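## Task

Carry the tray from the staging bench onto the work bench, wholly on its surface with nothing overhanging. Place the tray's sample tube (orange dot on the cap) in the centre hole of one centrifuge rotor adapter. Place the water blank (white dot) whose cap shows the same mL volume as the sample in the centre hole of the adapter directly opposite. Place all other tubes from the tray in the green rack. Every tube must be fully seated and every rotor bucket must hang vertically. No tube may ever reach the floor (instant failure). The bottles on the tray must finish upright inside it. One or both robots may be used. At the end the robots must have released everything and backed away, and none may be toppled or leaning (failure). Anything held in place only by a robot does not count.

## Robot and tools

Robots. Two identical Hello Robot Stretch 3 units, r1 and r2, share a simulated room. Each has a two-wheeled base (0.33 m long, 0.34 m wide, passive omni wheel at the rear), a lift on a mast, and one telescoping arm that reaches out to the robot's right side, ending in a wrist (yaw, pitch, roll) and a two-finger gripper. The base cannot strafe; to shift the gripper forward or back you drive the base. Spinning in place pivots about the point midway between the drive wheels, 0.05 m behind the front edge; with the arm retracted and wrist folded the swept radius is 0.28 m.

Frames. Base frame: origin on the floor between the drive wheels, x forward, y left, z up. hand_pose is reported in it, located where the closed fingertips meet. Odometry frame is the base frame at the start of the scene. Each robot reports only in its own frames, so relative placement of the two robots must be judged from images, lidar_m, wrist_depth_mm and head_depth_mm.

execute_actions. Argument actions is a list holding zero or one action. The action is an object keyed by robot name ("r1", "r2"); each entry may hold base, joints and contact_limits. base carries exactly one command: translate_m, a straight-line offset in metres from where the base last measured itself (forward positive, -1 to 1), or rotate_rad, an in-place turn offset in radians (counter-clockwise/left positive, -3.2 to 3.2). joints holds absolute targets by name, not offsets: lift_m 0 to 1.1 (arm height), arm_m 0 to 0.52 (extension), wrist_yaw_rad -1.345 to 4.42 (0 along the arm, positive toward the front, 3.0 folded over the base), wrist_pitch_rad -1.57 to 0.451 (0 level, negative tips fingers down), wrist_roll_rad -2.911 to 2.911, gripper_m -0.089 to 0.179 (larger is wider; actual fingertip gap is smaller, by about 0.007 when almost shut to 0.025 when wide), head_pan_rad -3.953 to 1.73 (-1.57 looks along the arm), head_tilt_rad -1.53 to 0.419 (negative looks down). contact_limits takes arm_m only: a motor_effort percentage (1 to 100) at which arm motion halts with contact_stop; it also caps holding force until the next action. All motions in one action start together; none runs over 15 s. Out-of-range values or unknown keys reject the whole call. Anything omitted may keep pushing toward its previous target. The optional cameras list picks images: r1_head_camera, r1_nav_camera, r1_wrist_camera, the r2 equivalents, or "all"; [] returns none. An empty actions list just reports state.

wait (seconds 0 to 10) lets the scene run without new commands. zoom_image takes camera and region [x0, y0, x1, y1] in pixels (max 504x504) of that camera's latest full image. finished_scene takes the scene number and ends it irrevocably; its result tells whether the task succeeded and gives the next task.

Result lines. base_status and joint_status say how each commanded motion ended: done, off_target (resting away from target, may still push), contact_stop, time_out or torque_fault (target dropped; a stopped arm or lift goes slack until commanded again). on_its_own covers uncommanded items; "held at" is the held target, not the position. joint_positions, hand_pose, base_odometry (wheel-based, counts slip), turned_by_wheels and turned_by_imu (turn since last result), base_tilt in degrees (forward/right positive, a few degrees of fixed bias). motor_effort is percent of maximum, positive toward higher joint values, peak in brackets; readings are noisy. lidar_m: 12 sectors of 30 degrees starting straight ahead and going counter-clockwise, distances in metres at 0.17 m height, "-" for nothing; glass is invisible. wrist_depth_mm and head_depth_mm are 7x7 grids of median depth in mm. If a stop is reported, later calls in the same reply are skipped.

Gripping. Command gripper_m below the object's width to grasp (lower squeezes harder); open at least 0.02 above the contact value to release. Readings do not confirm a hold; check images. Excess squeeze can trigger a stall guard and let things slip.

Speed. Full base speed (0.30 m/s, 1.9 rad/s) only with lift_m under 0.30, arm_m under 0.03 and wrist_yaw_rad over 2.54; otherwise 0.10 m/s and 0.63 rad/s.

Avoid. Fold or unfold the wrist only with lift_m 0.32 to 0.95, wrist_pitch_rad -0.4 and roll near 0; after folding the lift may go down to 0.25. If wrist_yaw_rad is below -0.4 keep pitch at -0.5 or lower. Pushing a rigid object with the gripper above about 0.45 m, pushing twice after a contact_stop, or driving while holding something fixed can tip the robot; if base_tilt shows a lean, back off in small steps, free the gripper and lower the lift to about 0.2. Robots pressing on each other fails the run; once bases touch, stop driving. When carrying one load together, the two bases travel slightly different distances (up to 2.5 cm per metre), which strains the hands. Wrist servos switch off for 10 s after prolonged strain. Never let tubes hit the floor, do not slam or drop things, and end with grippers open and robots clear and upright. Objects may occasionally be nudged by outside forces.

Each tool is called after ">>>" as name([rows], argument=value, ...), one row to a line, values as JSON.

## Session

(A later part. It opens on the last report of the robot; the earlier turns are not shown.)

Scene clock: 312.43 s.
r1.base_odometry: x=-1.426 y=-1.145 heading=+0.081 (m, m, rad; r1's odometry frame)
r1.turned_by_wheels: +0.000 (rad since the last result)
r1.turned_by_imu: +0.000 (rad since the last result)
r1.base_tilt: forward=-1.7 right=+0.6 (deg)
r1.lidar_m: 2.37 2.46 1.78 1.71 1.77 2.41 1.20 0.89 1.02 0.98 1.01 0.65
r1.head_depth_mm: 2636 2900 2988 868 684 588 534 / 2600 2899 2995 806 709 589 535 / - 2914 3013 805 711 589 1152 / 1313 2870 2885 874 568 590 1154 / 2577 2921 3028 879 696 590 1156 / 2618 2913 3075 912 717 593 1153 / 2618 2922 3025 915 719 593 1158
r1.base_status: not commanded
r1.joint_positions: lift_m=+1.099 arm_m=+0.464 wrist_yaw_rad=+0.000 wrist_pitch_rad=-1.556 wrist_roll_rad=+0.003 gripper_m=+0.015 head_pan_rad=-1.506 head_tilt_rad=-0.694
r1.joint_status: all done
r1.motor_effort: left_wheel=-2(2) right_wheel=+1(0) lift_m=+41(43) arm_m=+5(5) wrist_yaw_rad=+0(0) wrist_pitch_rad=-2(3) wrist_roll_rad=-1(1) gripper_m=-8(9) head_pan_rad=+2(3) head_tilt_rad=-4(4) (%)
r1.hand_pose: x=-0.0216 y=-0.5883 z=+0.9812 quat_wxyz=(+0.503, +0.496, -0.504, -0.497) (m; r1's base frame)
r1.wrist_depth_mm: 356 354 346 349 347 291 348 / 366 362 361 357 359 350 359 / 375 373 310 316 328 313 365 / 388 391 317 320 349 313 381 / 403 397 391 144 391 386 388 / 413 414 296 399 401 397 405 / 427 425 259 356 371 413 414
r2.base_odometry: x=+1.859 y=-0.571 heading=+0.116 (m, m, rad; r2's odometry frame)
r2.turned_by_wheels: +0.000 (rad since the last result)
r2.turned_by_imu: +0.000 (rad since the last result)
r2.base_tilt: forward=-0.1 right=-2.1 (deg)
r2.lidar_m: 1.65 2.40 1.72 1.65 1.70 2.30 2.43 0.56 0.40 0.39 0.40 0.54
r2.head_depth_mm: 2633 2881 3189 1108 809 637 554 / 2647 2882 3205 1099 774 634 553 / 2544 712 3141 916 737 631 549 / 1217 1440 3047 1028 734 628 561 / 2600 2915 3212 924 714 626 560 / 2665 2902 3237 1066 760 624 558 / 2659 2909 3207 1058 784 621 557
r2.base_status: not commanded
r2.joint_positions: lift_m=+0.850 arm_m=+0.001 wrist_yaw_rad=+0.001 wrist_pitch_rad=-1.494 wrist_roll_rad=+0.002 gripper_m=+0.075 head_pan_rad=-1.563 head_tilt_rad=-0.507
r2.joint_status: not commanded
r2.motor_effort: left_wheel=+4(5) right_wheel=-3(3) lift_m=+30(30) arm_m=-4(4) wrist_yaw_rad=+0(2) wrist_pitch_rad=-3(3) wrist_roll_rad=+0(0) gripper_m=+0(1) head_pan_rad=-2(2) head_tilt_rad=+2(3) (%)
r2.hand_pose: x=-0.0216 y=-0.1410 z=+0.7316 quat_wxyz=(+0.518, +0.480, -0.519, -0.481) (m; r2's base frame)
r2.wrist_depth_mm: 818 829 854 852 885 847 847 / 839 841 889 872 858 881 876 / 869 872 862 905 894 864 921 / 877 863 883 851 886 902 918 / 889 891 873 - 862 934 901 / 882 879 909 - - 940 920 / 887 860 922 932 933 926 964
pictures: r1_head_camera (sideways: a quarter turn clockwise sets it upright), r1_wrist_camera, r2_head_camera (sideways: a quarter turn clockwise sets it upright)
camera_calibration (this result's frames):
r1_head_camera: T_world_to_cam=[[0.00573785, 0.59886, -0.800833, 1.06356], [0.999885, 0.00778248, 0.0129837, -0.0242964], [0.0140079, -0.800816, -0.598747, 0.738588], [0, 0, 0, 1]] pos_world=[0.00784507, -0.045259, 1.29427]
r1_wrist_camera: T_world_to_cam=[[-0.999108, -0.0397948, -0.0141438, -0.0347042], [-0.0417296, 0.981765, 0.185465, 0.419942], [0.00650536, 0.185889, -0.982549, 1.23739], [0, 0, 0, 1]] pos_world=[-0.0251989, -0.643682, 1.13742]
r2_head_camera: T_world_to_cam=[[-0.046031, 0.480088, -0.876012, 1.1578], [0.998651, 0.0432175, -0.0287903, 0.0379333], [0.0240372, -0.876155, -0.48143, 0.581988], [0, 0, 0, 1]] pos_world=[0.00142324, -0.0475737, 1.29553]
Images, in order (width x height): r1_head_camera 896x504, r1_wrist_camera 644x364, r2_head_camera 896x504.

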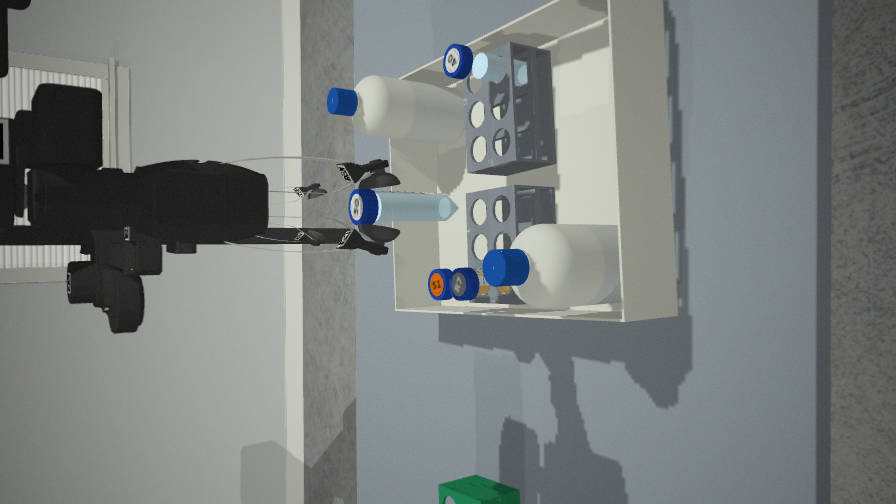

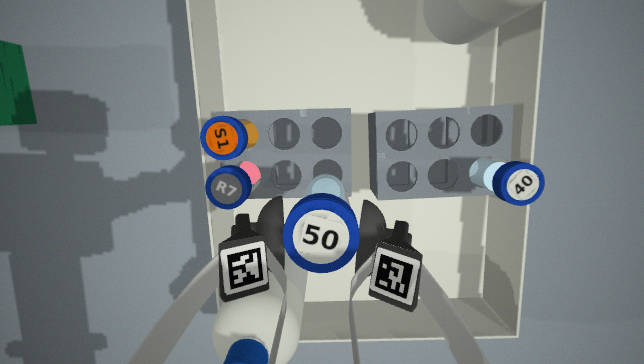

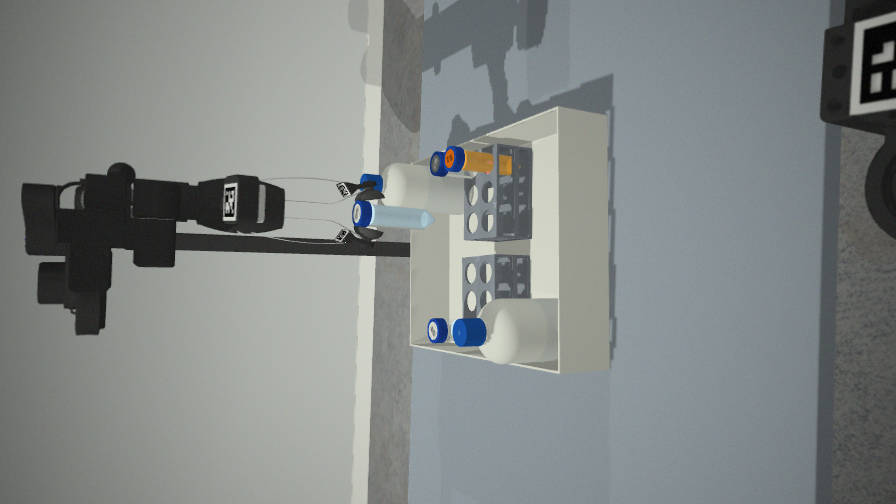

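>>> execute_actions([
  {"r1":{"base":{"translate_m":-0.06}}},
], cameras=[])

>>> execute_actions([
  {"r1":{"base":{"translate_m":-0.9},"joints":{"arm_m":0.36}}},
], cameras=[])

>>> execute_actions([
  {"r1":{"base":{"translate_m":-0.278},"joints":{"arm_m":0.464}}},
], cameras=["r1_wrist_camera","r1_head_camera"])

Scene clock: 320.17 s.
r1.base_odometry: x=-1.486 y=-1.150 heading=+0.081 (m, m, rad; r1's odometry frame)
r1.turned_by_wheels: +0.000 (rad since the last result)
r1.turned_by_imu: -0.001 (rad since the last result)
r1.base_tilt: forward=-1.7 right=+0.6 (deg)
r1.lidar_m: 2.43 2.45 1.78 1.71 1.77 2.41 1.20 0.83 1.02 0.98 1.01 0.71
r1.head_depth_mm: 2628 2895 3017 899 712 589 1151 / 2606 2928 3010 841 687 588 1149 / - 2921 3045 797 711 589 1150 / 1319 1159 2865 882 712 590 1158 / 2538 2921 3056 874 570 591 1151 / 2643 2925 3065 911 698 590 1154 / 2639 2931 3060 912 720 593 1155
r1.base_status: done
r1.joint_positions: lift_m=+1.099 arm_m=+0.464 wrist_yaw_rad=+0.000 wrist_pitch_rad=-1.556 wrist_roll_rad=+0.003 gripper_m=+0.015 head_pan_rad=-1.506 head_tilt_rad=-0.694
r1.joint_status: not commanded
r1.motor_effort: left_wheel=-1(6) right_wheel=+1(2) lift_m=+42(41) arm_m=+4(4) wrist_yaw_rad=-1(0) wrist_pitch_rad=-2(3) wrist_roll_rad=-1(1) gripper_m=-8(8) head_pan_rad=+2(3) head_tilt_rad=-5(4) (%)
r1.hand_pose: x=-0.0216 y=-0.5883 z=+0.9812 quat_wxyz=(+0.503, +0.496, -0.504, -0.497) (m; r1's base frame)
r1.wrist_depth_mm: 357 350 352 350 317 348 349 / 364 361 361 360 355 358 354 / 377 303 315 312 313 368 366 / 389 374 348 320 320 382 378 / 398 397 394 144 385 394 388 / 413 411 330 401 378 406 402 / 426 424 285 373 419 416 413
r2.base_odometry: x=+1.859 y=-0.571 heading=+0.116 (m, m, rad; r2's odometry frame)
r2.turned_by_wheels: +0.000 (rad since the last result)
r2.turned_by_imu: +0.000 (rad since the last result)
r2.base_tilt: forward=-0.1 right=-2.1 (deg)
r2.lidar_m: 1.66 2.39 1.73 1.65 1.70 2.30 2.44 0.56 0.41 0.39 0.40 0.54
r2.head_depth_mm: 2624 2887 3212 1113 808 636 554 / 2648 2896 3169 1101 776 634 552 / 2645 2894 3208 949 741 631 550 / 1154 702 3100 977 734 629 561 / 2544 2891 3206 928 716 626 560 / 2668 2923 3212 1071 757 623 557 / 2659 2905 3208 1064 784 622 556
r2.base_status: not commanded
r2.joint_positions: lift_m=+0.850 arm_m=+0.001 wrist_yaw_rad=+0.001 wrist_pitch_rad=-1.494 wrist_roll_rad=+0.002 gripper_m=+0.075 head_pan_rad=-1.563 head_tilt_rad=-0.507
r2.joint_status: not commanded
r2.motor_effort: left_wheel=+5(4) right_wheel=-2(3) lift_m=+30(30) arm_m=-4(4) wrist_yaw_rad=-1(1) wrist_pitch_rad=-3(2) wrist_roll_rad=+0(0) gripper_m=+1(1) head_pan_rad=-2(2) head_tilt_rad=+3(3) (%)
r2.hand_pose: x=-0.0216 y=-0.1410 z=+0.7316 quat_wxyz=(+0.518, +0.480, -0.519, -0.481) (m; r2's base frame)
r2.wrist_depth_mm: 821 831 849 861 880 879 863 / 863 844 851 884 864 873 883 / 836 870 840 867 875 869 909 / 863 881 884 894 873 902 904 / 879 856 882 - 933 935 912 / 878 894 908 - - 919 895 / 882 889 896 933 902 941 925
pictures: none
No camera images: the call's "cameras" was empty. Leave "cameras" out to get every camera's image.

Scene clock: 330.23 s.
r1.base_odometry: x=-2.383 y=-1.222 heading=+0.081 (m, m, rad; r1's odometry frame)
r1.turned_by_wheels: +0.000 (rad since the last result)
r1.turned_by_imu: -0.001 (rad since the last result)
r1.base_tilt: forward=-1.8 right=+0.7 (deg)
r1.lidar_m: 1.57 2.44 1.77 1.71 1.76 2.04 1.96 0.44 0.32 0.31 0.35 1.39
r1.head_depth_mm: 736 822 927 891 653 566 614 / - 850 957 898 863 788 701 / - - 2753 1138 1027 845 733 / 2617 2915 2878 2121 1735 1444 1228 / 2640 2943 2987 914 740 623 732 / 2607 2935 3065 914 715 591 633 / 2637 2908 3047 916 720 593 1157
r1.base_status: done
r1.joint_positions: lift_m=+1.099 arm_m=+0.360 wrist_yaw_rad=+0.000 wrist_pitch_rad=-1.556 wrist_roll_rad=+0.003 gripper_m=+0.015 head_pan_rad=-1.506 head_tilt_rad=-0.694
r1.joint_status: all done
r1.motor_effort: left_wheel=-1(6) right_wheel=+1(3) lift_m=+42(41) arm_m=-4(4) wrist_yaw_rad=+0(0) wrist_pitch_rad=-2(2) wrist_roll_rad=-1(1) gripper_m=-8(7) head_pan_rad=+3(3) head_tilt_rad=-5(3) (%)
r1.hand_pose: x=-0.0216 y=-0.4849 z=+0.9812 quat_wxyz=(+0.503, +0.496, -0.504, -0.497) (m; r1's base frame)
r1.wrist_depth_mm: 356 355 357 - 541 310 360 / 367 367 368 - 531 321 355 / 377 373 378 - 519 324 387 / 389 387 385 615 517 336 398 / 398 395 397 143 445 345 345 / 412 412 412 - - 354 352 / - - - - - - -
r2.base_odometry: x=+1.859 y=-0.571 heading=+0.116 (m, m, rad; r2's odometry frame)
r2.turned_by_wheels: +0.000 (rad since the last result)
r2.turned_by_imu: +0.000 (rad since the last result)
r2.base_tilt: forward=-0.1 right=-2.0 (deg)
r2.lidar_m: 1.65 2.39 1.73 1.65 1.71 2.30 2.43 0.56 0.40 0.39 0.40 0.54
r2.head_depth_mm: 2634 2870 3195 1116 809 638 553 / 2640 2910 3194 1103 775 634 552 / 2645 2914 3237 949 739 632 550 / 2634 2893 3188 1038 734 629 562 / 2669 2900 3243 927 714 625 560 / 2634 2900 3208 1071 758 623 557 / 2664 2897 3225 1065 782 622 556
r2.base_status: not commanded
r2.joint_positions: lift_m=+0.850 arm_m=+0.001 wrist_yaw_rad=+0.001 wrist_pitch_rad=-1.494 wrist_roll_rad=+0.002 gripper_m=+0.075 head_pan_rad=-1.563 head_tilt_rad=-0.507
r2.joint_status: not commanded
r2.motor_effort: left_wheel=+5(4) right_wheel=-3(3) lift_m=+30(30) arm_m=-4(4) wrist_yaw_rad=+0(1) wrist_pitch_rad=-3(2) wrist_roll_rad=+0(0) gripper_m=+1(1) head_pan_rad=-2(3) head_tilt_rad=+3(2) (%)
r2.hand_pose: x=-0.0216 y=-0.1410 z=+0.7316 quat_wxyz=(+0.518, +0.480, -0.519, -0.481) (m; r2's base frame)
r2.wrist_depth_mm: 846 831 839 860 871 888 868 / 860 876 856 852 882 903 871 / 888 843 872 871 895 908 906 / 874 871 857 859 868 910 891 / 877 903 907 - 878 888 923 / 875 891 889 - - 922 934 / 886 889 907 924 940 951 930
pictures: none
No camera images: the call's "cameras" was empty. Leave "cameras" out to get every camera's image.

Scene clock: 334.07 s.
r1.base_odometry: x=-2.660 y=-1.245 heading=+0.081 (m, m, rad; r1's odometry frame)
r1.turned_by_wheels: +0.000 (rad since the last result)
r1.turned_by_imu: +0.000 (rad since the last result)
r1.base_tilt: forward=-1.8 right=+0.7 (deg)
r1.lidar_m: 1.85 2.44 1.77 1.70 1.76 1.74 1.68 0.44 0.32 0.31 0.32 0.51
r1.head_depth_mm: 740 826 933 907 721 556 597 / 740 824 934 899 718 557 599 / - 822 916 870 725 557 601 / 740 826 935 899 719 559 602 / 763 857 2765 941 675 560 603 / 2617 2922 3048 2214 1413 830 705 / 2615 2908 3042 1159 1695 1440 1224
r1.base_status: done
r1.joint_positions: lift_m=+1.099 arm_m=+0.464 wrist_yaw_rad=+0.000 wrist_pitch_rad=-1.556 wrist_roll_rad=+0.003 gripper_m=+0.015 head_pan_rad=-1.506 head_tilt_rad=-0.694
r1.joint_status: all done
r1.motor_effort: left_wheel=-2(4) right_wheel=+0(2) lift_m=+42(42) arm_m=+4(6) wrist_yaw_rad=+0(0) wrist_pitch_rad=-2(2) wrist_roll_rad=-1(1) gripper_m=-9(8) head_pan_rad=+3(3) head_tilt_rad=-4(3) (%)
r1.hand_pose: x=-0.0216 y=-0.5882 z=+0.9812 quat_wxyz=(+0.503, +0.496, -0.504, -0.497) (m; r1's base frame)
r1.wrist_depth_mm: - - 312 398 353 363 371 / - - 321 378 378 377 360 / - - 334 393 372 374 365 / - - 345 373 397 400 402 / 535 - 351 143 388 403 378 / 489 - 368 379 414 411 357 / 468 - 372 373 371 367 361
r2.base_odometry: x=+1.859 y=-0.571 heading=+0.116 (m, m, rad; r2's odometry frame)
r2.turned_by_wheels: +0.000 (rad since the last result)
r2.turned_by_imu: +0.000 (rad since the last result)
r2.base_tilt: forward=+0.0 right=-1.9 (deg)
r2.lidar_m: 1.65 2.39 1.73 1.65 1.70 2.30 2.44 0.56 0.40 0.39 0.40 0.54
r2.head_depth_mm: 2623 2875 3189 1113 809 638 554 / 2637 2878 3201 1101 775 635 551 / 2632 2883 3211 950 739 632 550 / 2644 2885 3190 1041 734 628 561 / 2626 2911 3196 925 716 625 560 / 2659 2896 3205 1067 759 624 558 / 2660 2907 3250 1059 784 621 556
r2.base_status: not commanded
r2.joint_positions: lift_m=+0.850 arm_m=+0.001 wrist_yaw_rad=+0.001 wrist_pitch_rad=-1.494 wrist_roll_rad=+0.002 gripper_m=+0.075 head_pan_rad=-1.563 head_tilt_rad=-0.507
r2.joint_status: not commanded
r2.motor_effort: left_wheel=+4(4) right_wheel=-3(3) lift_m=+30(30) arm_m=-4(4) wrist_yaw_rad=-1(1) wrist_pitch_rad=-3(2) wrist_roll_rad=+0(0) gripper_m=+1(1) head_pan_rad=-2(3) head_tilt_rad=+2(2) (%)
r2.hand_pose: x=-0.0216 y=-0.1410 z=+0.7316 quat_wxyz=(+0.518, +0.480, -0.519, -0.481) (m; r2's base frame)
r2.wrist_depth_mm: 855 857 859 846 855 905 897 / 832 879 874 859 902 860 875 / 865 841 862 861 884 878 893 / 872 865 870 897 898 878 901 / 869 865 909 - 914 893 908 / 889 896 902 - - 922 938 / 896 885 886 918 901 938 948
pictures: r1_head_camera (sideways: a quarter turn clockwise sets it upright), r1_wrist_camera
camera_calibration (this result's frames):
r1_head_camera: T_world_to_cam=[[0.00573799, 0.59886, -0.800833, 1.06356], [0.999885, 0.00778224, 0.0129837, -0.0242964], [0.0140077, -0.800816, -0.598747, 0.738588], [0, 0, 0, 1]] pos_world=[0.00784506, -0.045259, 1.29427]
r1_wrist_camera: T_world_to_cam=[[-0.999077, -0.040566, -0.0141561, -0.0351389], [-0.0424933, 0.981624, 0.186036, 0.419132], [0.00634922, 0.186465, -0.982441, 1.2376], [0, 0, 0, 1]] pos_world=[-0.0251539, -0.643625, 1.1374]
Images, in order (width x height): r1_head_camera 896x504, r1_wrist_camera 644x364.

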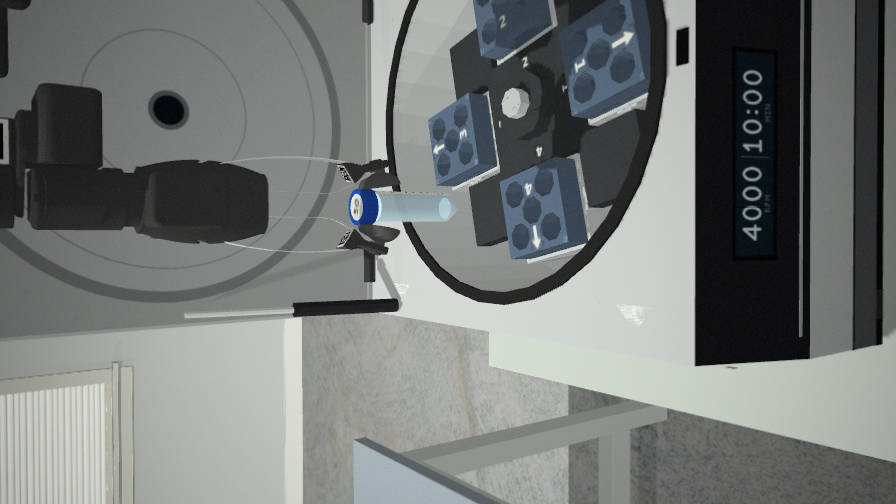

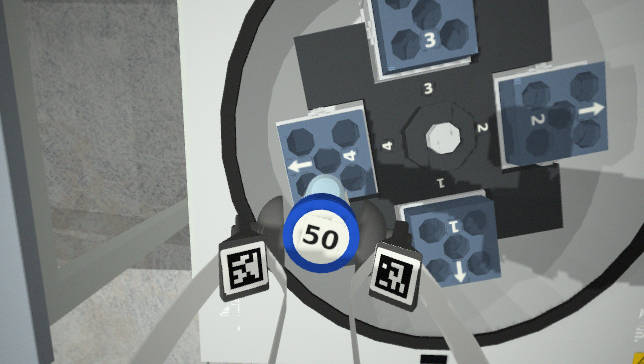

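>>> execute_actions([
  {"r1":{"joints":{"arm_m":0.468,"lift_m":1.01}}},
], cameras=["r1_wrist_camera","r1_head_camera"])

Scene clock: 341.13 s.
r1.base_odometry: x=-2.660 y=-1.245 heading=+0.081 (m, m, rad; r1's odometry frame)
r1.turned_by_wheels: +0.000 (rad since the last result)
r1.turned_by_imu: -0.001 (rad since the last result)
r1.base_tilt: forward=-1.5 right=+0.7 (deg)
r1.lidar_m: 1.84 2.44 1.76 1.71 1.76 1.75 1.68 0.44 0.32 0.31 0.32 0.51
r1.head_depth_mm: 730 - 933 908 719 555 597 / 720 844 931 898 719 556 601 / 730 - 954 884 726 558 602 / 743 828 944 879 720 558 603 / 764 857 2755 941 675 560 604 / 2635 2940 3070 2219 1409 828 705 / 2619 2910 3091 1159 1693 1446 1238
r1.base_status: not commanded
r1.joint_positions: lift_m=+1.010 arm_m=+0.468 wrist_yaw_rad=+0.000 wrist_pitch_rad=-1.556 wrist_roll_rad=+0.003 gripper_m=+0.015 head_pan_rad=-1.506 head_tilt_rad=-0.694
r1.joint_status: all done
r1.motor_effort: left_wheel=-2(2) right_wheel=+0(1) lift_m=+29(36) arm_m=+5(6) wrist_yaw_rad=+0(0) wrist_pitch_rad=-2(2) wrist_roll_rad=-1(1) gripper_m=-8(8) head_pan_rad=+3(3) head_tilt_rad=-5(4) (%)
r1.hand_pose: x=-0.0216 y=-0.5922 z=+0.8924 quat_wxyz=(+0.503, +0.496, -0.504, -0.497) (m; r1's base frame)
r1.wrist_depth_mm: 984 231 242 285 272 278 283 / - 238 283 295 292 290 274 / - - 301 336 297 282 279 / - - 297 282 310 306 309 / - 660 258 143 315 316 315 / 561 - 268 347 308 302 338 / - - 272 304 360 327 307
r2.base_odometry: x=+1.859 y=-0.571 heading=+0.116 (m, m, rad; r2's odometry frame)
r2.turned_by_wheels: +0.000 (rad since the last result)
r2.turned_by_imu: +0.000 (rad since the last result)
r2.base_tilt: forward=+0.0 right=-1.9 (deg)
r2.lidar_m: 1.65 2.39 1.72 1.65 1.71 2.29 2.44 0.56 0.40 0.39 0.40 0.54
r2.head_depth_mm: 2647 2889 3168 1116 808 638 554 / 2667 2862 3186 1099 774 635 552 / 2627 2886 3208 953 740 631 550 / 2660 2901 3233 1042 732 628 560 / 2664 2905 3173 926 713 625 558 / 2662 2928 3220 1069 760 624 557 / 2662 2900 3228 1059 782 620 557
r2.base_status: not commanded
r2.joint_positions: lift_m=+0.850 arm_m=+0.001 wrist_yaw_rad=+0.001 wrist_pitch_rad=-1.494 wrist_roll_rad=+0.002 gripper_m=+0.075 head_pan_rad=-1.563 head_tilt_rad=-0.507
r2.joint_status: not commanded
r2.motor_effort: left_wheel=+4(5) right_wheel=-2(3) lift_m=+30(30) arm_m=-4(4) wrist_yaw_rad=+0(2) wrist_pitch_rad=-3(3) wrist_roll_rad=+0(0) gripper_m=+0(1) head_pan_rad=-2(2) head_tilt_rad=+3(3) (%)
r2.hand_pose: x=-0.0216 y=-0.1410 z=+0.7316 quat_wxyz=(+0.518, +0.480, -0.519, -0.481) (m; r2's base frame)
r2.wrist_depth_mm: 847 852 832 845 878 867 895 / 855 864 870 873 867 879 885 / 861 858 844 866 885 906 875 / 887 883 863 883 906 885 880 / 906 904 876 - 901 920 915 / 869 868 877 - - 968 912 / 898 918 889 882 967 923 890
pictures: r1_head_camera (sideways: a quarter turn clockwise sets it upright), r1_wrist_camera
camera_calibration (this result's frames):
r1_head_camera: T_world_to_cam=[[0.00573799, 0.59886, -0.800833, 1.06356], [0.999885, 0.00778224, 0.0129837, -0.0242964], [0.0140077, -0.800816, -0.598747, 0.738588], [0, 0, 0, 1]] pos_world=[0.00784506, -0.045259, 1.29427]
r1_wrist_camera: T_world_to_cam=[[-0.999077, -0.0405646, -0.0141596, -0.0365533], [-0.0424932, 0.981607, 0.186122, 0.439468], [0.00634921, 0.186552, -0.982425, 1.15113], [0, 0, 0, 1]] pos_world=[-0.025154, -0.647614, 1.04859]
Images, in order (width x height): r1_head_camera 896x504, r1_wrist_camera 644x364.

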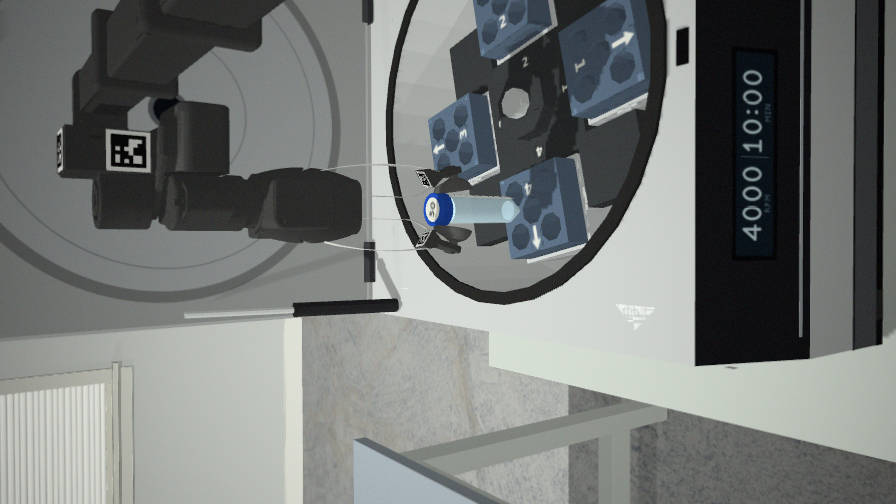

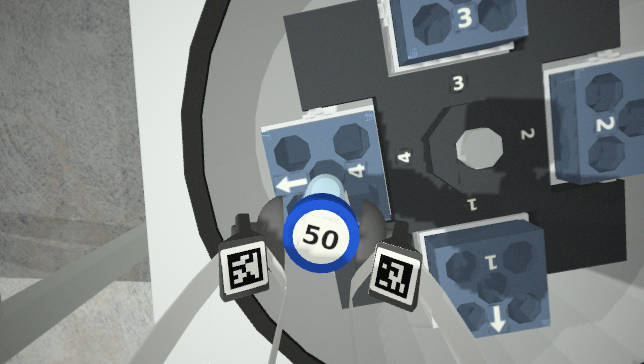

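>>> execute_actions([
  {"r1":{"joints":{"lift_m":0.95}}},
], cameras=["r1_wrist_camera","r1_head_camera"])

Scene clock: 344.43 s.
r1.base_odometry: x=-2.660 y=-1.245 heading=+0.081 (m, m, rad; r1's odometry frame)
r1.turned_by_wheels: +0.000 (rad since the last result)
r1.turned_by_imu: +0.000 (rad since the last result)
r1.base_tilt: forward=-1.5 right=+0.6 (deg)
r1.lidar_m: 1.84 2.43 1.77 1.70 1.77 1.75 1.68 0.44 0.32 0.31 0.32 0.51
r1.head_depth_mm: 737 812 - 911 719 556 598 / 741 800 952 899 720 556 600 / 742 - - 927 726 557 601 / 741 826 926 894 718 558 603 / 765 854 2764 940 676 560 603 / 2614 2922 3058 2236 1405 828 704 / 2623 2917 3041 1154 1704 1442 1235
r1.base_status: not commanded
r1.joint_positions: lift_m=+0.950 arm_m=+0.468 wrist_yaw_rad=+0.000 wrist_pitch_rad=-1.556 wrist_roll_rad=+0.003 gripper_m=+0.015 head_pan_rad=-1.506 head_tilt_rad=-0.694
r1.joint_status: all done
r1.motor_effort: left_wheel=-2(2) right_wheel=+1(1) lift_m=+30(31) arm_m=+5(5) wrist_yaw_rad=+0(0) wrist_pitch_rad=-2(2) wrist_roll_rad=-1(1) gripper_m=-9(9) head_pan_rad=+3(3) head_tilt_rad=-4(5) (%)
r1.hand_pose: x=-0.0216 y=-0.5922 z=+0.8324 quat_wxyz=(+0.503, +0.496, -0.504, -0.497) (m; r1's base frame)
r1.wrist_depth_mm: 940 171 241 228 229 211 226 / 974 176 284 235 235 234 232 / 958 183 273 241 239 218 236 / - 186 247 221 245 227 245 / - 191 233 144 254 254 252 / 560 199 233 309 262 237 253 / - 208 208 287 277 244 260
r2.base_odometry: x=+1.859 y=-0.571 heading=+0.116 (m, m, rad; r2's odometry frame)
r2.turned_by_wheels: +0.000 (rad since the last result)
r2.turned_by_imu: +0.000 (rad since the last result)
r2.base_tilt: forward=+0.1 right=-2.0 (deg)
r2.lidar_m: 1.65 2.39 1.72 1.65 1.70 2.30 2.44 0.56 0.40 0.39 0.40 0.54
r2.head_depth_mm: 2656 2869 3212 1114 809 637 553 / 2650 2891 3167 1102 775 633 552 / 2638 2876 3200 950 738 632 549 / 2653 2875 3210 1041 732 627 562 / 2660 2909 3221 928 714 626 559 / 2655 2896 3191 1068 759 624 557 / 2670 2919 3219 1063 784 621 556
r2.base_status: not commanded
r2.joint_positions: lift_m=+0.850 arm_m=+0.001 wrist_yaw_rad=+0.001 wrist_pitch_rad=-1.494 wrist_roll_rad=+0.002 gripper_m=+0.075 head_pan_rad=-1.563 head_tilt_rad=-0.507
r2.joint_status: not commanded
r2.motor_effort: left_wheel=+4(5) right_wheel=-3(3) lift_m=+30(30) arm_m=-4(4) wrist_yaw_rad=-1(1) wrist_pitch_rad=-2(3) wrist_roll_rad=-1(0) gripper_m=+1(1) head_pan_rad=-2(2) head_tilt_rad=+2(2) (%)
r2.hand_pose: x=-0.0216 y=-0.1410 z=+0.7316 quat_wxyz=(+0.518, +0.480, -0.519, -0.481) (m; r2's base frame)
r2.wrist_depth_mm: 835 858 858 858 850 882 888 / 852 827 862 879 852 863 885 / 844 898 884 869 897 914 904 / 868 878 867 901 899 904 885 / 893 875 876 - 902 906 908 / 896 903 907 - - 917 945 / 892 920 910 929 916 913 962
pictures: r1_head_camera (sideways: a quarter turn clockwise sets it upright), r1_wrist_camera
camera_calibration (this result's frames):
r1_head_camera: T_world_to_cam=[[0.00573799, 0.59886, -0.800833, 1.06356], [0.999885, 0.00778224, 0.0129837, -0.0242965], [0.0140077, -0.800816, -0.598747, 0.738588], [0, 0, 0, 1]] pos_world=[0.00784506, -0.045259, 1.29427]
r1_wrist_camera: T_world_to_cam=[[-0.999077, -0.0405628, -0.0141596, -0.0374019], [-0.0424914, 0.981607, 0.186122, 0.45064], [0.00634956, 0.186552, -0.982425, 1.09219], [0, 0, 0, 1]] pos_world=[-0.025154, -0.647619, 0.988592]
Images, in order (width x height): r1_head_camera 896x504, r1_wrist_camera 644x364.

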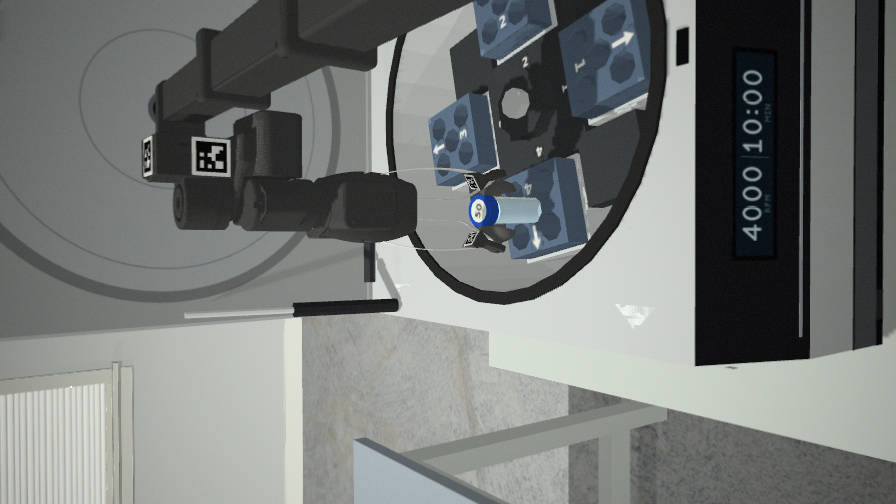

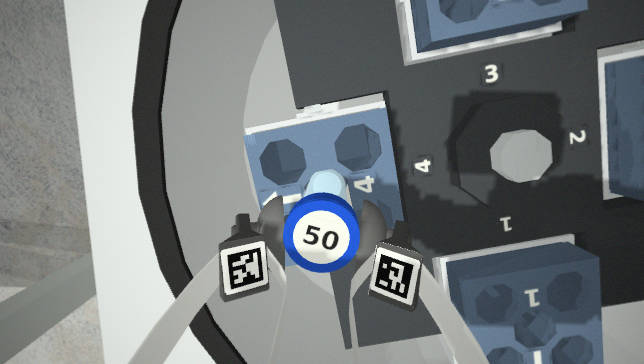

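It's in. Lower further, release.

>>> execute_actions([
  {"r1":{"joints":{"lift_m":0.905}}},
], cameras=["r1_head_camera"])

>>> execute_actions([
  {"r1":{"joints":{"gripper_m":0.06}}},
], cameras=["r1_wrist_camera","r1_head_camera"])

>>> execute_actions([
  {"r1":{"joints":{"lift_m":1.1}}},
], cameras=["r1_wrist_camera","r1_head_camera"])

Scene clock: 349.47 s.
r1.base_odometry: x=-2.660 y=-1.245 heading=+0.081 (m, m, rad; r1's odometry frame)
r1.turned_by_wheels: +0.000 (rad since the last result)
r1.turned_by_imu: -0.001 (rad since the last result)
r1.base_tilt: forward=-1.6 right=+0.6 (deg)
r1.lidar_m: 1.84 2.43 1.77 1.70 1.77 1.74 1.68 0.44 0.32 0.31 0.32 0.51
r1.head_depth_mm: 740 827 899 - 699 555 598 / 742 812 966 898 721 558 601 / 741 813 - 890 723 558 602 / 741 825 936 885 670 558 603 / 763 857 2743 945 677 561 604 / 2638 2903 3063 2216 1414 828 706 / 2647 2937 3036 1160 1707 1444 1231
r1.base_status: not commanded
r1.joint_positions: lift_m=+0.908 arm_m=+0.468 wrist_yaw_rad=+0.000 wrist_pitch_rad=-1.561 wrist_roll_rad=+0.003 gripper_m=+0.015 head_pan_rad=-1.506 head_tilt_rad=-0.694
r1.joint_status: lift_m contact_stop (moved -0.043 of -0.045)
r1.on_its_own: lift_m is slack since a contact_stop, until your next command for it
r1.motor_effort: left_wheel=-2(2) right_wheel=+2(2) lift_m=+34(33) arm_m=+4(5) wrist_yaw_rad=+0(1) wrist_pitch_rad=+0(3) wrist_roll_rad=-1(1) gripper_m=-8(9) head_pan_rad=+2(3) head_tilt_rad=-5(3) (%)
r1.hand_pose: x=-0.0216 y=-0.5910 z=+0.7899 quat_wxyz=(+0.502, +0.497, -0.503, -0.498) (m; r1's base frame)
r1.wrist_depth_mm: 132 143 234 189 190 188 186 / 136 152 282 195 195 193 191 / 140 158 245 200 198 180 178 / 144 160 221 180 203 186 183 / 150 156 228 143 210 211 211 / 156 154 216 200 219 215 200 / 161 158 206 276 226 202 197
r2.base_odometry: x=+1.859 y=-0.571 heading=+0.116 (m, m, rad; r2's odometry frame)
r2.turned_by_wheels: +0.000 (rad since the last result)
r2.turned_by_imu: +0.000 (rad since the last result)
r2.base_tilt: forward=-0.2 right=-2.1 (deg)
r2.lidar_m: 1.66 2.40 1.73 1.65 1.71 2.30 2.44 0.56 0.40 0.39 0.40 0.54
r2.head_depth_mm: 2662 2910 3218 1108 811 638 555 / 2643 2892 3216 1103 773 634 552 / 2637 2873 3180 947 742 630 550 / 2634 2907 3208 1039 734 628 562 / 2649 2907 3194 927 714 626 560 / 2636 2903 3229 1064 759 623 558 / 2679 2898 3237 1058 782 623 557
r2.base_status: not commanded
r2.joint_positions: lift_m=+0.850 arm_m=+0.001 wrist_yaw_rad=+0.001 wrist_pitch_rad=-1.494 wrist_roll_rad=+0.002 gripper_m=+0.075 head_pan_rad=-1.563 head_tilt_rad=-0.507
r2.joint_status: not commanded
r2.motor_effort: left_wheel=+5(4) right_wheel=-2(3) lift_m=+30(30) arm_m=-4(4) wrist_yaw_rad=-1(1) wrist_pitch_rad=-3(3) wrist_roll_rad=+0(0) gripper_m=+1(0) head_pan_rad=-3(2) head_tilt_rad=+3(3) (%)
r2.hand_pose: x=-0.0216 y=-0.1410 z=+0.7316 quat_wxyz=(+0.518, +0.480, -0.519, -0.481) (m; r2's base frame)
r2.wrist_depth_mm: 842 866 845 858 856 857 863 / 861 849 876 875 875 884 881 / 866 876 865 873 840 891 909 / 855 860 890 865 903 917 919 / 902 860 868 - 914 904 911 / 895 867 882 - - 924 935 / 896 903 941 937 934 941 901
pictures: r1_head_camera (sideways: a quarter turn clockwise sets it upright)
camera_calibration (this result's frames):
r1_head_camera: T_world_to_cam=[[0.005738, 0.59886, -0.800833, 1.06356], [0.999885, 0.00778224, 0.0129837, -0.0242965], [0.0140077, -0.800816, -0.598747, 0.738588], [0, 0, 0, 1]] pos_world=[0.00784506, -0.045259, 1.29427]
Images, in order (width x height): r1_head_camera 896x504.

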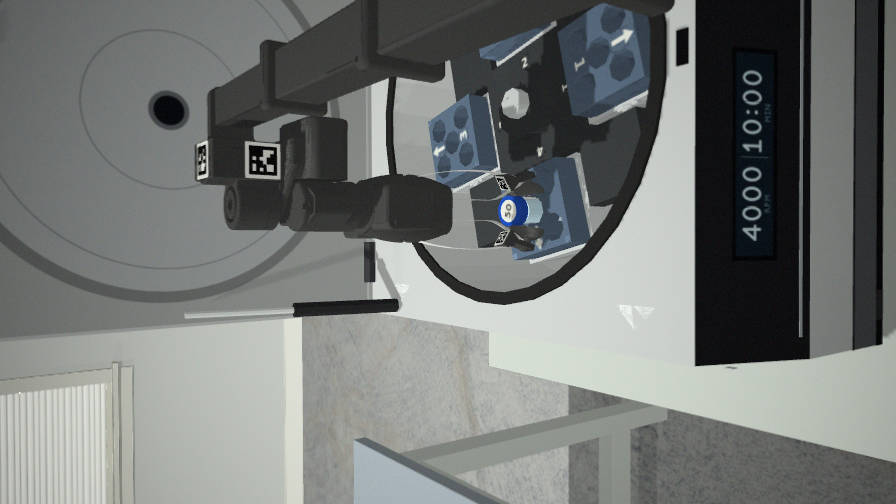

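not run: a stop came earlier in this reply.

not run: a stop came earlier in this reply.

>>> execute_actions([
  {"r1":{"joints":{"gripper_m":0.06,"lift_m":0.912}}},
], cameras=["r1_wrist_camera"])

>>> execute_actions([
  {"r1":{"joints":{"lift_m":1.1}}},
], cameras=["r1_wrist_camera","r1_head_camera"])

Scene clock: 352.90 s.
r1.base_odometry: x=-2.660 y=-1.245 heading=+0.081 (m, m, rad; r1's odometry frame)
r1.turned_by_wheels: +0.000 (rad since the last result)
r1.turned_by_imu: +0.000 (rad since the last result)
r1.base_tilt: forward=-1.7 right=+0.8 (deg)
r1.lidar_m: 1.84 2.44 1.77 1.70 1.76 1.74 1.68 0.44 0.32 0.31 0.32 0.51
r1.head_depth_mm: 740 826 900 - 696 556 597 / 741 813 971 899 724 557 599 / 741 800 - 896 722 558 600 / 740 826 934 882 672 558 604 / 765 855 2767 944 678 559 605 / 2608 2925 3049 2220 1408 830 704 / 2625 2958 3065 1161 1698 1445 1228
r1.base_status: not commanded
r1.joint_positions: lift_m=+0.912 arm_m=+0.468 wrist_yaw_rad=+0.000 wrist_pitch_rad=-1.559 wrist_roll_rad=+0.003 gripper_m=+0.060 head_pan_rad=-1.506 head_tilt_rad=-0.694
r1.joint_status: all done
r1.motor_effort: left_wheel=-2(2) right_wheel=+1(1) lift_m=+41(42) arm_m=+4(4) wrist_yaw_rad=-1(0) wrist_pitch_rad=-1(1) wrist_roll_rad=-1(1) gripper_m=+0(79) head_pan_rad=+3(3) head_tilt_rad=-3(3) (%)
r1.hand_pose: x=-0.0216 y=-0.5916 z=+0.7939 quat_wxyz=(+0.502, +0.496, -0.503, -0.498) (m; r1's base frame)
r1.wrist_depth_mm: 135 144 235 192 193 192 192 / 139 152 282 198 197 196 194 / 144 158 243 203 202 184 181 / 149 158 229 183 207 189 188 / 154 155 207 159 214 214 213 / 160 157 218 212 225 218 201 / 165 162 202 275 230 203 199
r2.base_odometry: x=+1.859 y=-0.571 heading=+0.116 (m, m, rad; r2's odometry frame)
r2.turned_by_wheels: +0.000 (rad since the last result)
r2.turned_by_imu: +0.000 (rad since the last result)
r2.base_tilt: forward=+0.0 right=-2.0 (deg)
r2.lidar_m: 1.65 2.39 1.73 1.65 1.71 2.30 2.44 0.56 0.40 0.39 0.40 0.54
r2.head_depth_mm: 2634 2892 3230 1110 810 638 553 / 2638 2929 3196 1102 774 634 552 / 2653 2907 3205 950 739 631 550 / 2655 2898 3214 1038 734 628 561 / 2675 2884 3223 927 715 626 560 / 2651 2904 3206 1067 760 623 558 / 2674 2892 3201 1058 785 621 556
r2.base_status: not commanded
r2.joint_positions: lift_m=+0.850 arm_m=+0.001 wrist_yaw_rad=+0.001 wrist_pitch_rad=-1.494 wrist_roll_rad=+0.002 gripper_m=+0.075 head_pan_rad=-1.563 head_tilt_rad=-0.507
r2.joint_status: not commanded
r2.motor_effort: left_wheel=+4(5) right_wheel=-3(3) lift_m=+30(30) arm_m=-4(4) wrist_yaw_rad=-1(2) wrist_pitch_rad=-2(3) wrist_roll_rad=+0(0) gripper_m=+1(0) head_pan_rad=-2(3) head_tilt_rad=+4(2) (%)
r2.hand_pose: x=-0.0216 y=-0.1410 z=+0.7316 quat_wxyz=(+0.518, +0.480, -0.519, -0.481) (m; r2's base frame)
r2.wrist_depth_mm: 851 847 846 844 870 873 863 / 871 841 843 851 876 884 885 / 875 881 873 874 875 872 900 / 865 901 845 882 918 925 903 / 883 917 904 - 893 869 955 / 904 886 862 - - 924 907 / 902 906 910 924 923 942 927
pictures: r1_wrist_camera
camera_calibration (this result's frames):
r1_wrist_camera: T_world_to_cam=[[-0.999077, -0.0405322, -0.0142478, -0.0378359], [-0.0424918, 0.981196, 0.188277, 0.455299], [0.00634857, 0.188709, -0.982013, 1.05529], [0, 0, 0, 1]] pos_world=[-0.0251541, -0.647414, 0.950049]
Images, in order (width x height): r1_wrist_camera 644x364.

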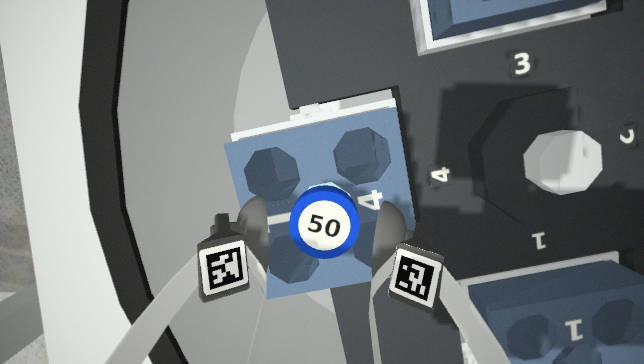

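Scene clock: 355.43 s.
r1.base_odometry: x=-2.660 y=-1.245 heading=+0.081 (m, m, rad; r1's odometry frame)
r1.turned_by_wheels: +0.000 (rad since the last result)
r1.turned_by_imu: +0.000 (rad since the last result)
r1.base_tilt: forward=-1.8 right=+0.7 (deg)
r1.lidar_m: 1.84 2.44 1.76 1.70 1.76 1.75 1.68 0.44 0.32 0.31 0.32 0.51
r1.head_depth_mm: 741 826 932 912 720 557 598 / 747 824 933 922 722 557 600 / - 825 935 922 723 557 601 / 742 828 936 898 713 559 603 / 767 854 2752 943 676 561 605 / 2634 2937 3053 2226 1407 827 705 / 2619 2925 3055 1157 1703 1444 1233
r1.base_status: not commanded
r1.joint_positions: lift_m=+1.099 arm_m=+0.468 wrist_yaw_rad=+0.000 wrist_pitch_rad=-1.559 wrist_roll_rad=+0.003 gripper_m=+0.060 head_pan_rad=-1.506 head_tilt_rad=-0.694
r1.joint_status: all done
r1.motor_effort: left_wheel=-2(2) right_wheel=+1(1) lift_m=+42(41) arm_m=+4(5) wrist_yaw_rad=+0(0) wrist_pitch_rad=-1(1) wrist_roll_rad=-1(1) gripper_m=+1(0) head_pan_rad=+2(2) head_tilt_rad=-4(4) (%)
r1.hand_pose: x=-0.0216 y=-0.5916 z=+0.9812 quat_wxyz=(+0.502, +0.496, -0.503, -0.498) (m; r1's base frame)
r1.wrist_depth_mm: - - 313 403 348 362 366 / - - 323 378 382 369 361 / - - 334 384 372 375 366 / - - 343 376 396 392 399 / 543 - 371 439 399 408 381 / 495 - 360 397 428 415 359 / 474 - 371 367 374 376 366
r2.base_odometry: x=+1.859 y=-0.571 heading=+0.116 (m, m, rad; r2's odometry frame)
r2.turned_by_wheels: +0.000 (rad since the last result)
r2.turned_by_imu: +0.000 (rad since the last result)
r2.base_tilt: forward=-0.1 right=-2.1 (deg)
r2.lidar_m: 1.65 2.40 1.72 1.65 1.71 2.30 2.44 0.56 0.40 0.39 0.40 0.54
r2.head_depth_mm: 2626 2884 3178 1110 811 636 552 / 2637 2848 3225 1102 775 634 551 / 2636 2888 3222 952 739 631 550 / 2625 2918 3204 1039 733 627 562 / 2667 2886 3187 928 716 625 559 / 2675 2907 3207 1069 758 623 557 / 2623 2904 3242 1063 783 621 556
r2.base_status: not commanded
r2.joint_positions: lift_m=+0.850 arm_m=+0.001 wrist_yaw_rad=+0.001 wrist_pitch_rad=-1.494 wrist_roll_rad=+0.002 gripper_m=+0.075 head_pan_rad=-1.563 head_tilt_rad=-0.507
r2.joint_status: not commanded
r2.motor_effort: left_wheel=+5(4) right_wheel=-3(3) lift_m=+30(30) arm_m=-4(4) wrist_yaw_rad=-1(1) wrist_pitch_rad=-2(2) wrist_roll_rad=+0(0) gripper_m=+1(1) head_pan_rad=-2(3) head_tilt_rad=+2(2) (%)
r2.hand_pose: x=-0.0216 y=-0.1410 z=+0.7316 quat_wxyz=(+0.518, +0.480, -0.519, -0.481) (m; r2's base frame)
r2.wrist_depth_mm: 830 883 838 867 876 859 889 / 848 851 854 848 860 886 894 / 848 882 849 871 885 883 937 / 886 877 873 871 888 909 909 / 887 868 874 - 927 910 933 / 900 896 879 - - 916 929 / 886 909 915 892 934 931 934
pictures: r1_head_camera (sideways: a quarter turn clockwise sets it upright), r1_wrist_camera
camera_calibration (this result's frames):
r1_head_camera: T_world_to_cam=[[0.00573778, 0.59886, -0.800833, 1.06356], [0.999885, 0.0077826, 0.0129837, -0.0242964], [0.014008, -0.800816, -0.598747, 0.738588], [0, 0, 0, 1]] pos_world=[0.00784508, -0.045259, 1.29427]
r1_wrist_camera: T_world_to_cam=[[-0.999077, -0.0405321, -0.0142478, -0.0351674], [-0.0424917, 0.981196, 0.188277, 0.420037], [0.00634859, 0.188709, -0.982013, 1.23921], [0, 0, 0, 1]] pos_world=[-0.0251541, -0.647414, 1.13734]
Images, in order (width x height): r1_head_camera 896x504, r1_wrist_camera 644x364.

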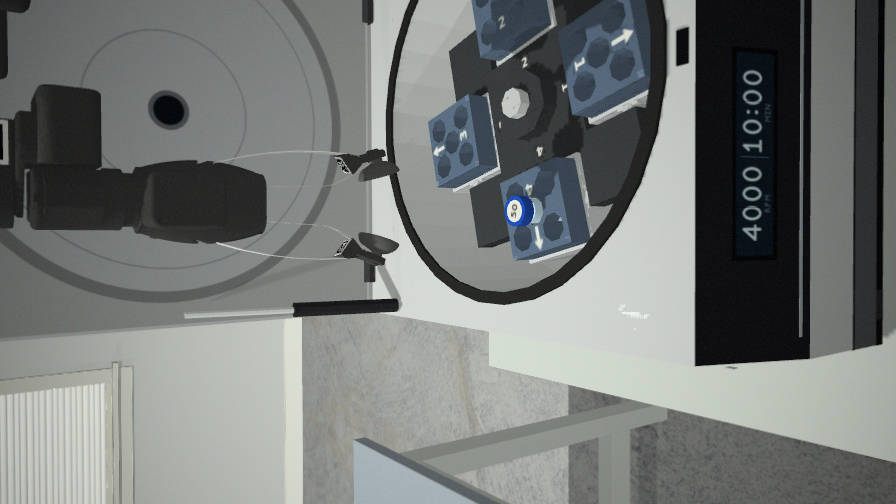

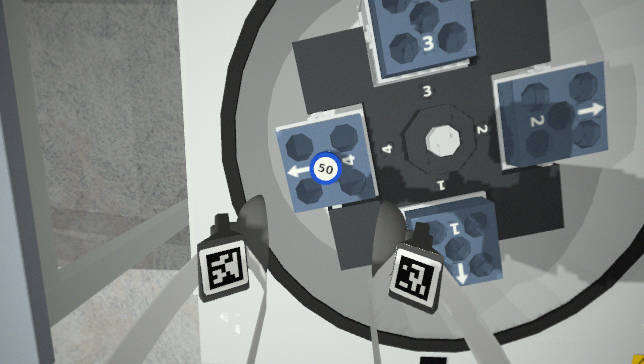

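>>> execute_actions([
  {"r1":{"base":{"translate_m":1.0},"joints":{"arm_m":0.45,"wrist_pitch_rad":-1.5}}},
], cameras=[])

>>> execute_actions([
  {"r1":{"base":{"translate_m":0.32},"joints":{"arm_m":0.49}}},
], cameras=[])

>>> execute_actions([
  {"r1":{"joints":{"lift_m":1.02}}},
], cameras=["r1_wrist_camera"])

Scene clock: 373.47 s.
r1.base_odometry: x=-1.663 y=-1.164 heading=+0.081 (m, m, rad; r1's odometry frame)
r1.turned_by_wheels: +0.000 (rad since the last result)
r1.turned_by_imu: -0.002 (rad since the last result)
r1.base_tilt: forward=-1.8 right=+0.5 (deg)
r1.lidar_m: 2.60 2.45 1.78 1.71 1.77 2.41 1.21 0.68 1.02 0.98 1.02 0.87
r1.head_depth_mm: 2642 2923 3016 900 712 589 1145 / 2648 2906 2997 903 714 588 1143 / - 2914 3025 904 713 590 1150 / 2619 2934 3052 874 694 591 1148 / 2548 2754 1605 817 713 591 1152 / 1337 2934 3069 881 713 593 1151 / 2619 2914 3046 877 694 594 1156
r1.base_status: done
r1.joint_positions: lift_m=+1.099 arm_m=+0.450 wrist_yaw_rad=+0.000 wrist_pitch_rad=-1.502 wrist_roll_rad=+0.003 gripper_m=+0.060 head_pan_rad=-1.506 head_tilt_rad=-0.694
r1.joint_status: all done
r1.motor_effort: left_wheel=-2(1) right_wheel=+1(4) lift_m=+41(41) arm_m=-4(4) wrist_yaw_rad=-1(0) wrist_pitch_rad=+1(1) wrist_roll_rad=-1(1) gripper_m=+0(0) head_pan_rad=+3(3) head_tilt_rad=-4(4) (%)
r1.hand_pose: x=-0.0216 y=-0.5890 z=+0.9805 quat_wxyz=(+0.516, +0.482, -0.517, -0.483) (m; r1's base frame)
r1.wrist_depth_mm: 359 359 305 359 362 360 353 / 370 369 366 365 367 363 362 / 319 328 314 376 374 374 371 / 325 327 318 387 384 380 379 / 390 387 387 390 389 388 382 / 334 394 396 399 399 396 391 / 358 379 375 409 412 405 402
r2.base_odometry: x=+1.859 y=-0.571 heading=+0.116 (m, m, rad; r2's odometry frame)
r2.turned_by_wheels: +0.000 (rad since the last result)
r2.turned_by_imu: +0.000 (rad since the last result)
r2.base_tilt: forward=-0.1 right=-2.1 (deg)
r2.lidar_m: 1.65 2.39 1.72 1.65 1.70 2.29 2.44 0.56 0.40 0.39 0.40 0.54
r2.head_depth_mm: 2650 2906 3187 1111 810 638 554 / 2632 2932 3185 1104 775 636 552 / 2648 2886 3186 950 739 632 550 / 2680 2889 3225 1035 733 629 561 / 1253 2853 3159 924 715 626 560 / 1237 723 3155 1069 757 622 557 / 2557 2920 3177 1062 783 621 556
r2.base_status: not commanded
r2.joint_positions: lift_m=+0.850 arm_m=+0.001 wrist_yaw_rad=+0.001 wrist_pitch_rad=-1.494 wrist_roll_rad=+0.002 gripper_m=+0.075 head_pan_rad=-1.563 head_tilt_rad=-0.507
r2.joint_status: not commanded
r2.motor_effort: left_wheel=+5(4) right_wheel=-3(3) lift_m=+30(30) arm_m=-4(4) wrist_yaw_rad=-1(1) wrist_pitch_rad=-3(3) wrist_roll_rad=+0(0) gripper_m=+0(1) head_pan_rad=-2(3) head_tilt_rad=+2(3) (%)
r2.hand_pose: x=-0.0216 y=-0.1410 z=+0.7316 quat_wxyz=(+0.518, +0.480, -0.519, -0.481) (m; r2's base frame)
r2.wrist_depth_mm: 809 867 856 832 844 884 894 / 810 858 848 865 868 901 891 / 849 864 869 908 877 877 921 / 824 898 868 843 895 911 908 / 861 879 909 - 908 905 911 / 862 891 924 - - 911 926 / 890 897 901 912 931 898 907
pictures: none
No camera images: the call's "cameras" was empty. Leave "cameras" out to get every camera's image.

Scene clock: 378.07 s.
r1.base_odometry: x=-1.344 y=-1.138 heading=+0.081 (m, m, rad; r1's odometry frame)
r1.turned_by_wheels: +0.000 (rad since the last result)
r1.turned_by_imu: -0.001 (rad since the last result)
r1.base_tilt: forward=-1.7 right=+0.5 (deg)
r1.lidar_m: 2.28 2.46 1.78 1.71 1.78 2.41 1.20 0.97 1.02 0.98 1.01 0.58
r1.head_depth_mm: 2624 2869 3025 796 708 588 534 / 2650 2885 3035 879 689 588 535 / - 1163 1561 868 564 588 536 / 2555 2904 3044 891 701 590 537 / 2649 2911 3041 911 716 591 538 / 2635 2929 3061 912 719 592 538 / 2609 2906 3071 842 719 594 540
r1.base_status: done
r1.joint_positions: lift_m=+1.099 arm_m=+0.490 wrist_yaw_rad=+0.000 wrist_pitch_rad=-1.501 wrist_roll_rad=+0.003 gripper_m=+0.060 head_pan_rad=-1.506 head_tilt_rad=-0.694
r1.joint_status: all done
r1.motor_effort: left_wheel=-2(1) right_wheel=+1(4) lift_m=+41(41) arm_m=+4(6) wrist_yaw_rad=+0(0) wrist_pitch_rad=+0(1) wrist_roll_rad=-1(1) gripper_m=+0(0) head_pan_rad=+3(3) head_tilt_rad=-4(4) (%)
r1.hand_pose: x=-0.0216 y=-0.6285 z=+0.9804 quat_wxyz=(+0.517, +0.482, -0.517, -0.483) (m; r1's base frame)
r1.wrist_depth_mm: 363 363 365 336 350 328 225 / 370 369 370 364 364 359 265 / 326 381 377 373 367 370 352 / 386 385 385 321 338 319 320 / 396 392 393 327 356 327 298 / 401 400 402 391 398 396 377 / 413 411 409 323 399 400 383
r2.base_odometry: x=+1.859 y=-0.571 heading=+0.116 (m, m, rad; r2's odometry frame)
r2.turned_by_wheels: +0.000 (rad since the last result)
r2.turned_by_imu: +0.000 (rad since the last result)
r2.base_tilt: forward=-0.1 right=-1.9 (deg)
r2.lidar_m: 1.65 2.39 1.72 1.65 1.70 2.30 2.43 0.56 0.40 0.39 0.40 0.54
r2.head_depth_mm: 2645 2880 3195 1108 811 637 553 / 2580 695 3158 1101 773 634 552 / 1180 1396 3110 931 738 629 550 / 2569 2871 3214 1039 734 627 561 / 2642 2896 3224 926 713 626 559 / 2658 2908 3228 1067 760 623 557 / 2652 2886 3203 1056 783 620 556
r2.base_status: not commanded
r2.joint_positions: lift_m=+0.850 arm_m=+0.001 wrist_yaw_rad=+0.001 wrist_pitch_rad=-1.494 wrist_roll_rad=+0.002 gripper_m=+0.075 head_pan_rad=-1.563 head_tilt_rad=-0.507
r2.joint_status: not commanded
r2.motor_effort: left_wheel=+4(4) right_wheel=-3(3) lift_m=+30(30) arm_m=-4(4) wrist_yaw_rad=+0(1) wrist_pitch_rad=-3(3) wrist_roll_rad=+0(0) gripper_m=+1(1) head_pan_rad=-3(3) head_tilt_rad=+2(3) (%)
r2.hand_pose: x=-0.0216 y=-0.1410 z=+0.7316 quat_wxyz=(+0.518, +0.480, -0.519, -0.481) (m; r2's base frame)
r2.wrist_depth_mm: 827 849 830 875 868 884 860 / 839 856 877 875 872 878 902 / 894 893 880 857 880 866 883 / 860 888 898 879 902 921 890 / 860 867 891 - 881 921 943 / 850 888 875 - - 911 957 / 887 884 935 892 918 938 948
pictures: none
No camera images: the call's "cameras" was empty. Leave "cameras" out to get every camera's image.

Scene clock: 379.63 s.
r1.base_odometry: x=-1.344 y=-1.138 heading=+0.081 (m, m, rad; r1's odometry frame)
r1.turned_by_wheels: +0.000 (rad since the last result)
r1.turned_by_imu: +0.000 (rad since the last result)
r1.base_tilt: forward=-1.7 right=+0.7 (deg)
r1.lidar_m: 2.28 2.47 1.78 1.72 1.78 2.41 1.20 0.97 1.02 0.98 1.01 0.58
r1.head_depth_mm: 2556 2978 2993 797 708 587 535 / 2548 2953 3041 880 688 589 535 / 2501 - 1198 854 564 587 536 / 2560 2922 2840 876 697 591 537 / 2643 2919 3050 911 719 590 537 / 2631 2947 3066 913 717 592 539 / 2644 2925 3102 839 719 595 539
r1.base_status: not commanded
r1.joint_positions: lift_m=+1.020 arm_m=+0.490 wrist_yaw_rad=+0.000 wrist_pitch_rad=-1.501 wrist_roll_rad=+0.003 gripper_m=+0.060 head_pan_rad=-1.506 head_tilt_rad=-0.694
r1.joint_status: all done
r1.motor_effort: left_wheel=-2(2) right_wheel=+0(1) lift_m=+29(34) arm_m=+5(5) wrist_yaw_rad=+0(0) wrist_pitch_rad=+0(0) wrist_roll_rad=-1(1) gripper_m=+0(0) head_pan_rad=+3(3) head_tilt_rad=-4(4) (%)
r1.hand_pose: x=-0.0216 y=-0.6285 z=+0.9017 quat_wxyz=(+0.517, +0.482, -0.517, -0.483) (m; r1's base frame)
r1.wrist_depth_mm: 288 288 286 282 283 280 218 / 293 294 292 290 288 287 266 / 296 298 297 296 294 292 293 / 305 305 306 251 243 268 265 / 313 315 310 184 244 254 244 / 318 318 319 188 315 309 295 / 327 327 323 304 318 318 314
r2.base_odometry: x=+1.859 y=-0.571 heading=+0.116 (m, m, rad; r2's odometry frame)
r2.turned_by_wheels: +0.000 (rad since the last result)
r2.turned_by_imu: +0.000 (rad since the last result)
r2.base_tilt: forward=+0.0 right=-2.0 (deg)
r2.lidar_m: 1.65 2.39 1.72 1.65 1.71 2.30 2.44 0.56 0.40 0.39 0.40 0.54
r2.head_depth_mm: 2658 2891 3173 1112 808 638 554 / 2621 2767 3108 1051 774 635 551 / 1273 682 1575 914 739 631 549 / 2625 2917 3196 1037 732 629 561 / 2626 2926 3177 927 714 624 560 / 2656 2917 3209 1068 758 623 557 / 2658 2914 3193 1058 783 622 557
r2.base_status: not commanded
r2.joint_positions: lift_m=+0.850 arm_m=+0.001 wrist_yaw_rad=+0.001 wrist_pitch_rad=-1.494 wrist_roll_rad=+0.002 gripper_m=+0.075 head_pan_rad=-1.563 head_tilt_rad=-0.507
r2.joint_status: not commanded
r2.motor_effort: left_wheel=+4(4) right_wheel=-3(3) lift_m=+30(30) arm_m=-4(4) wrist_yaw_rad=-1(1) wrist_pitch_rad=-3(3) wrist_roll_rad=+0(0) gripper_m=+1(0) head_pan_rad=-2(3) head_tilt_rad=+2(2) (%)
r2.hand_pose: x=-0.0216 y=-0.1410 z=+0.7316 quat_wxyz=(+0.518, +0.480, -0.519, -0.481) (m; r2's base frame)
r2.wrist_depth_mm: 832 871 824 845 861 854 894 / 824 836 858 871 882 858 881 / 848 872 871 882 883 885 875 / 859 908 901 875 873 885 937 / 881 890 902 - 903 896 942 / 897 881 905 - - 908 924 / 914 908 900 880 918 905 939
pictures: r1_wrist_camera
camera_calibration (this result's frames):
r1_wrist_camera: T_world_to_cam=[[-0.999074, -0.0413373, -0.0119033, -0.040409], [-0.0425437, 0.990435, 0.131255, 0.528389], [0.00636375, 0.13164, -0.991277, 1.14051], [0, 0, 0, 1]] pos_world=[-0.0251499, -0.675142, 1.06073]
Images, in order (width x height): r1_wrist_camera 644x364.

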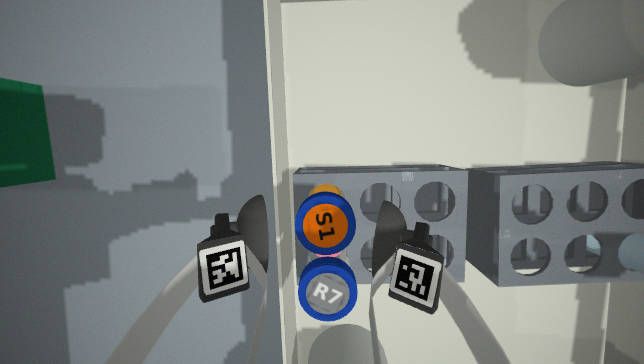

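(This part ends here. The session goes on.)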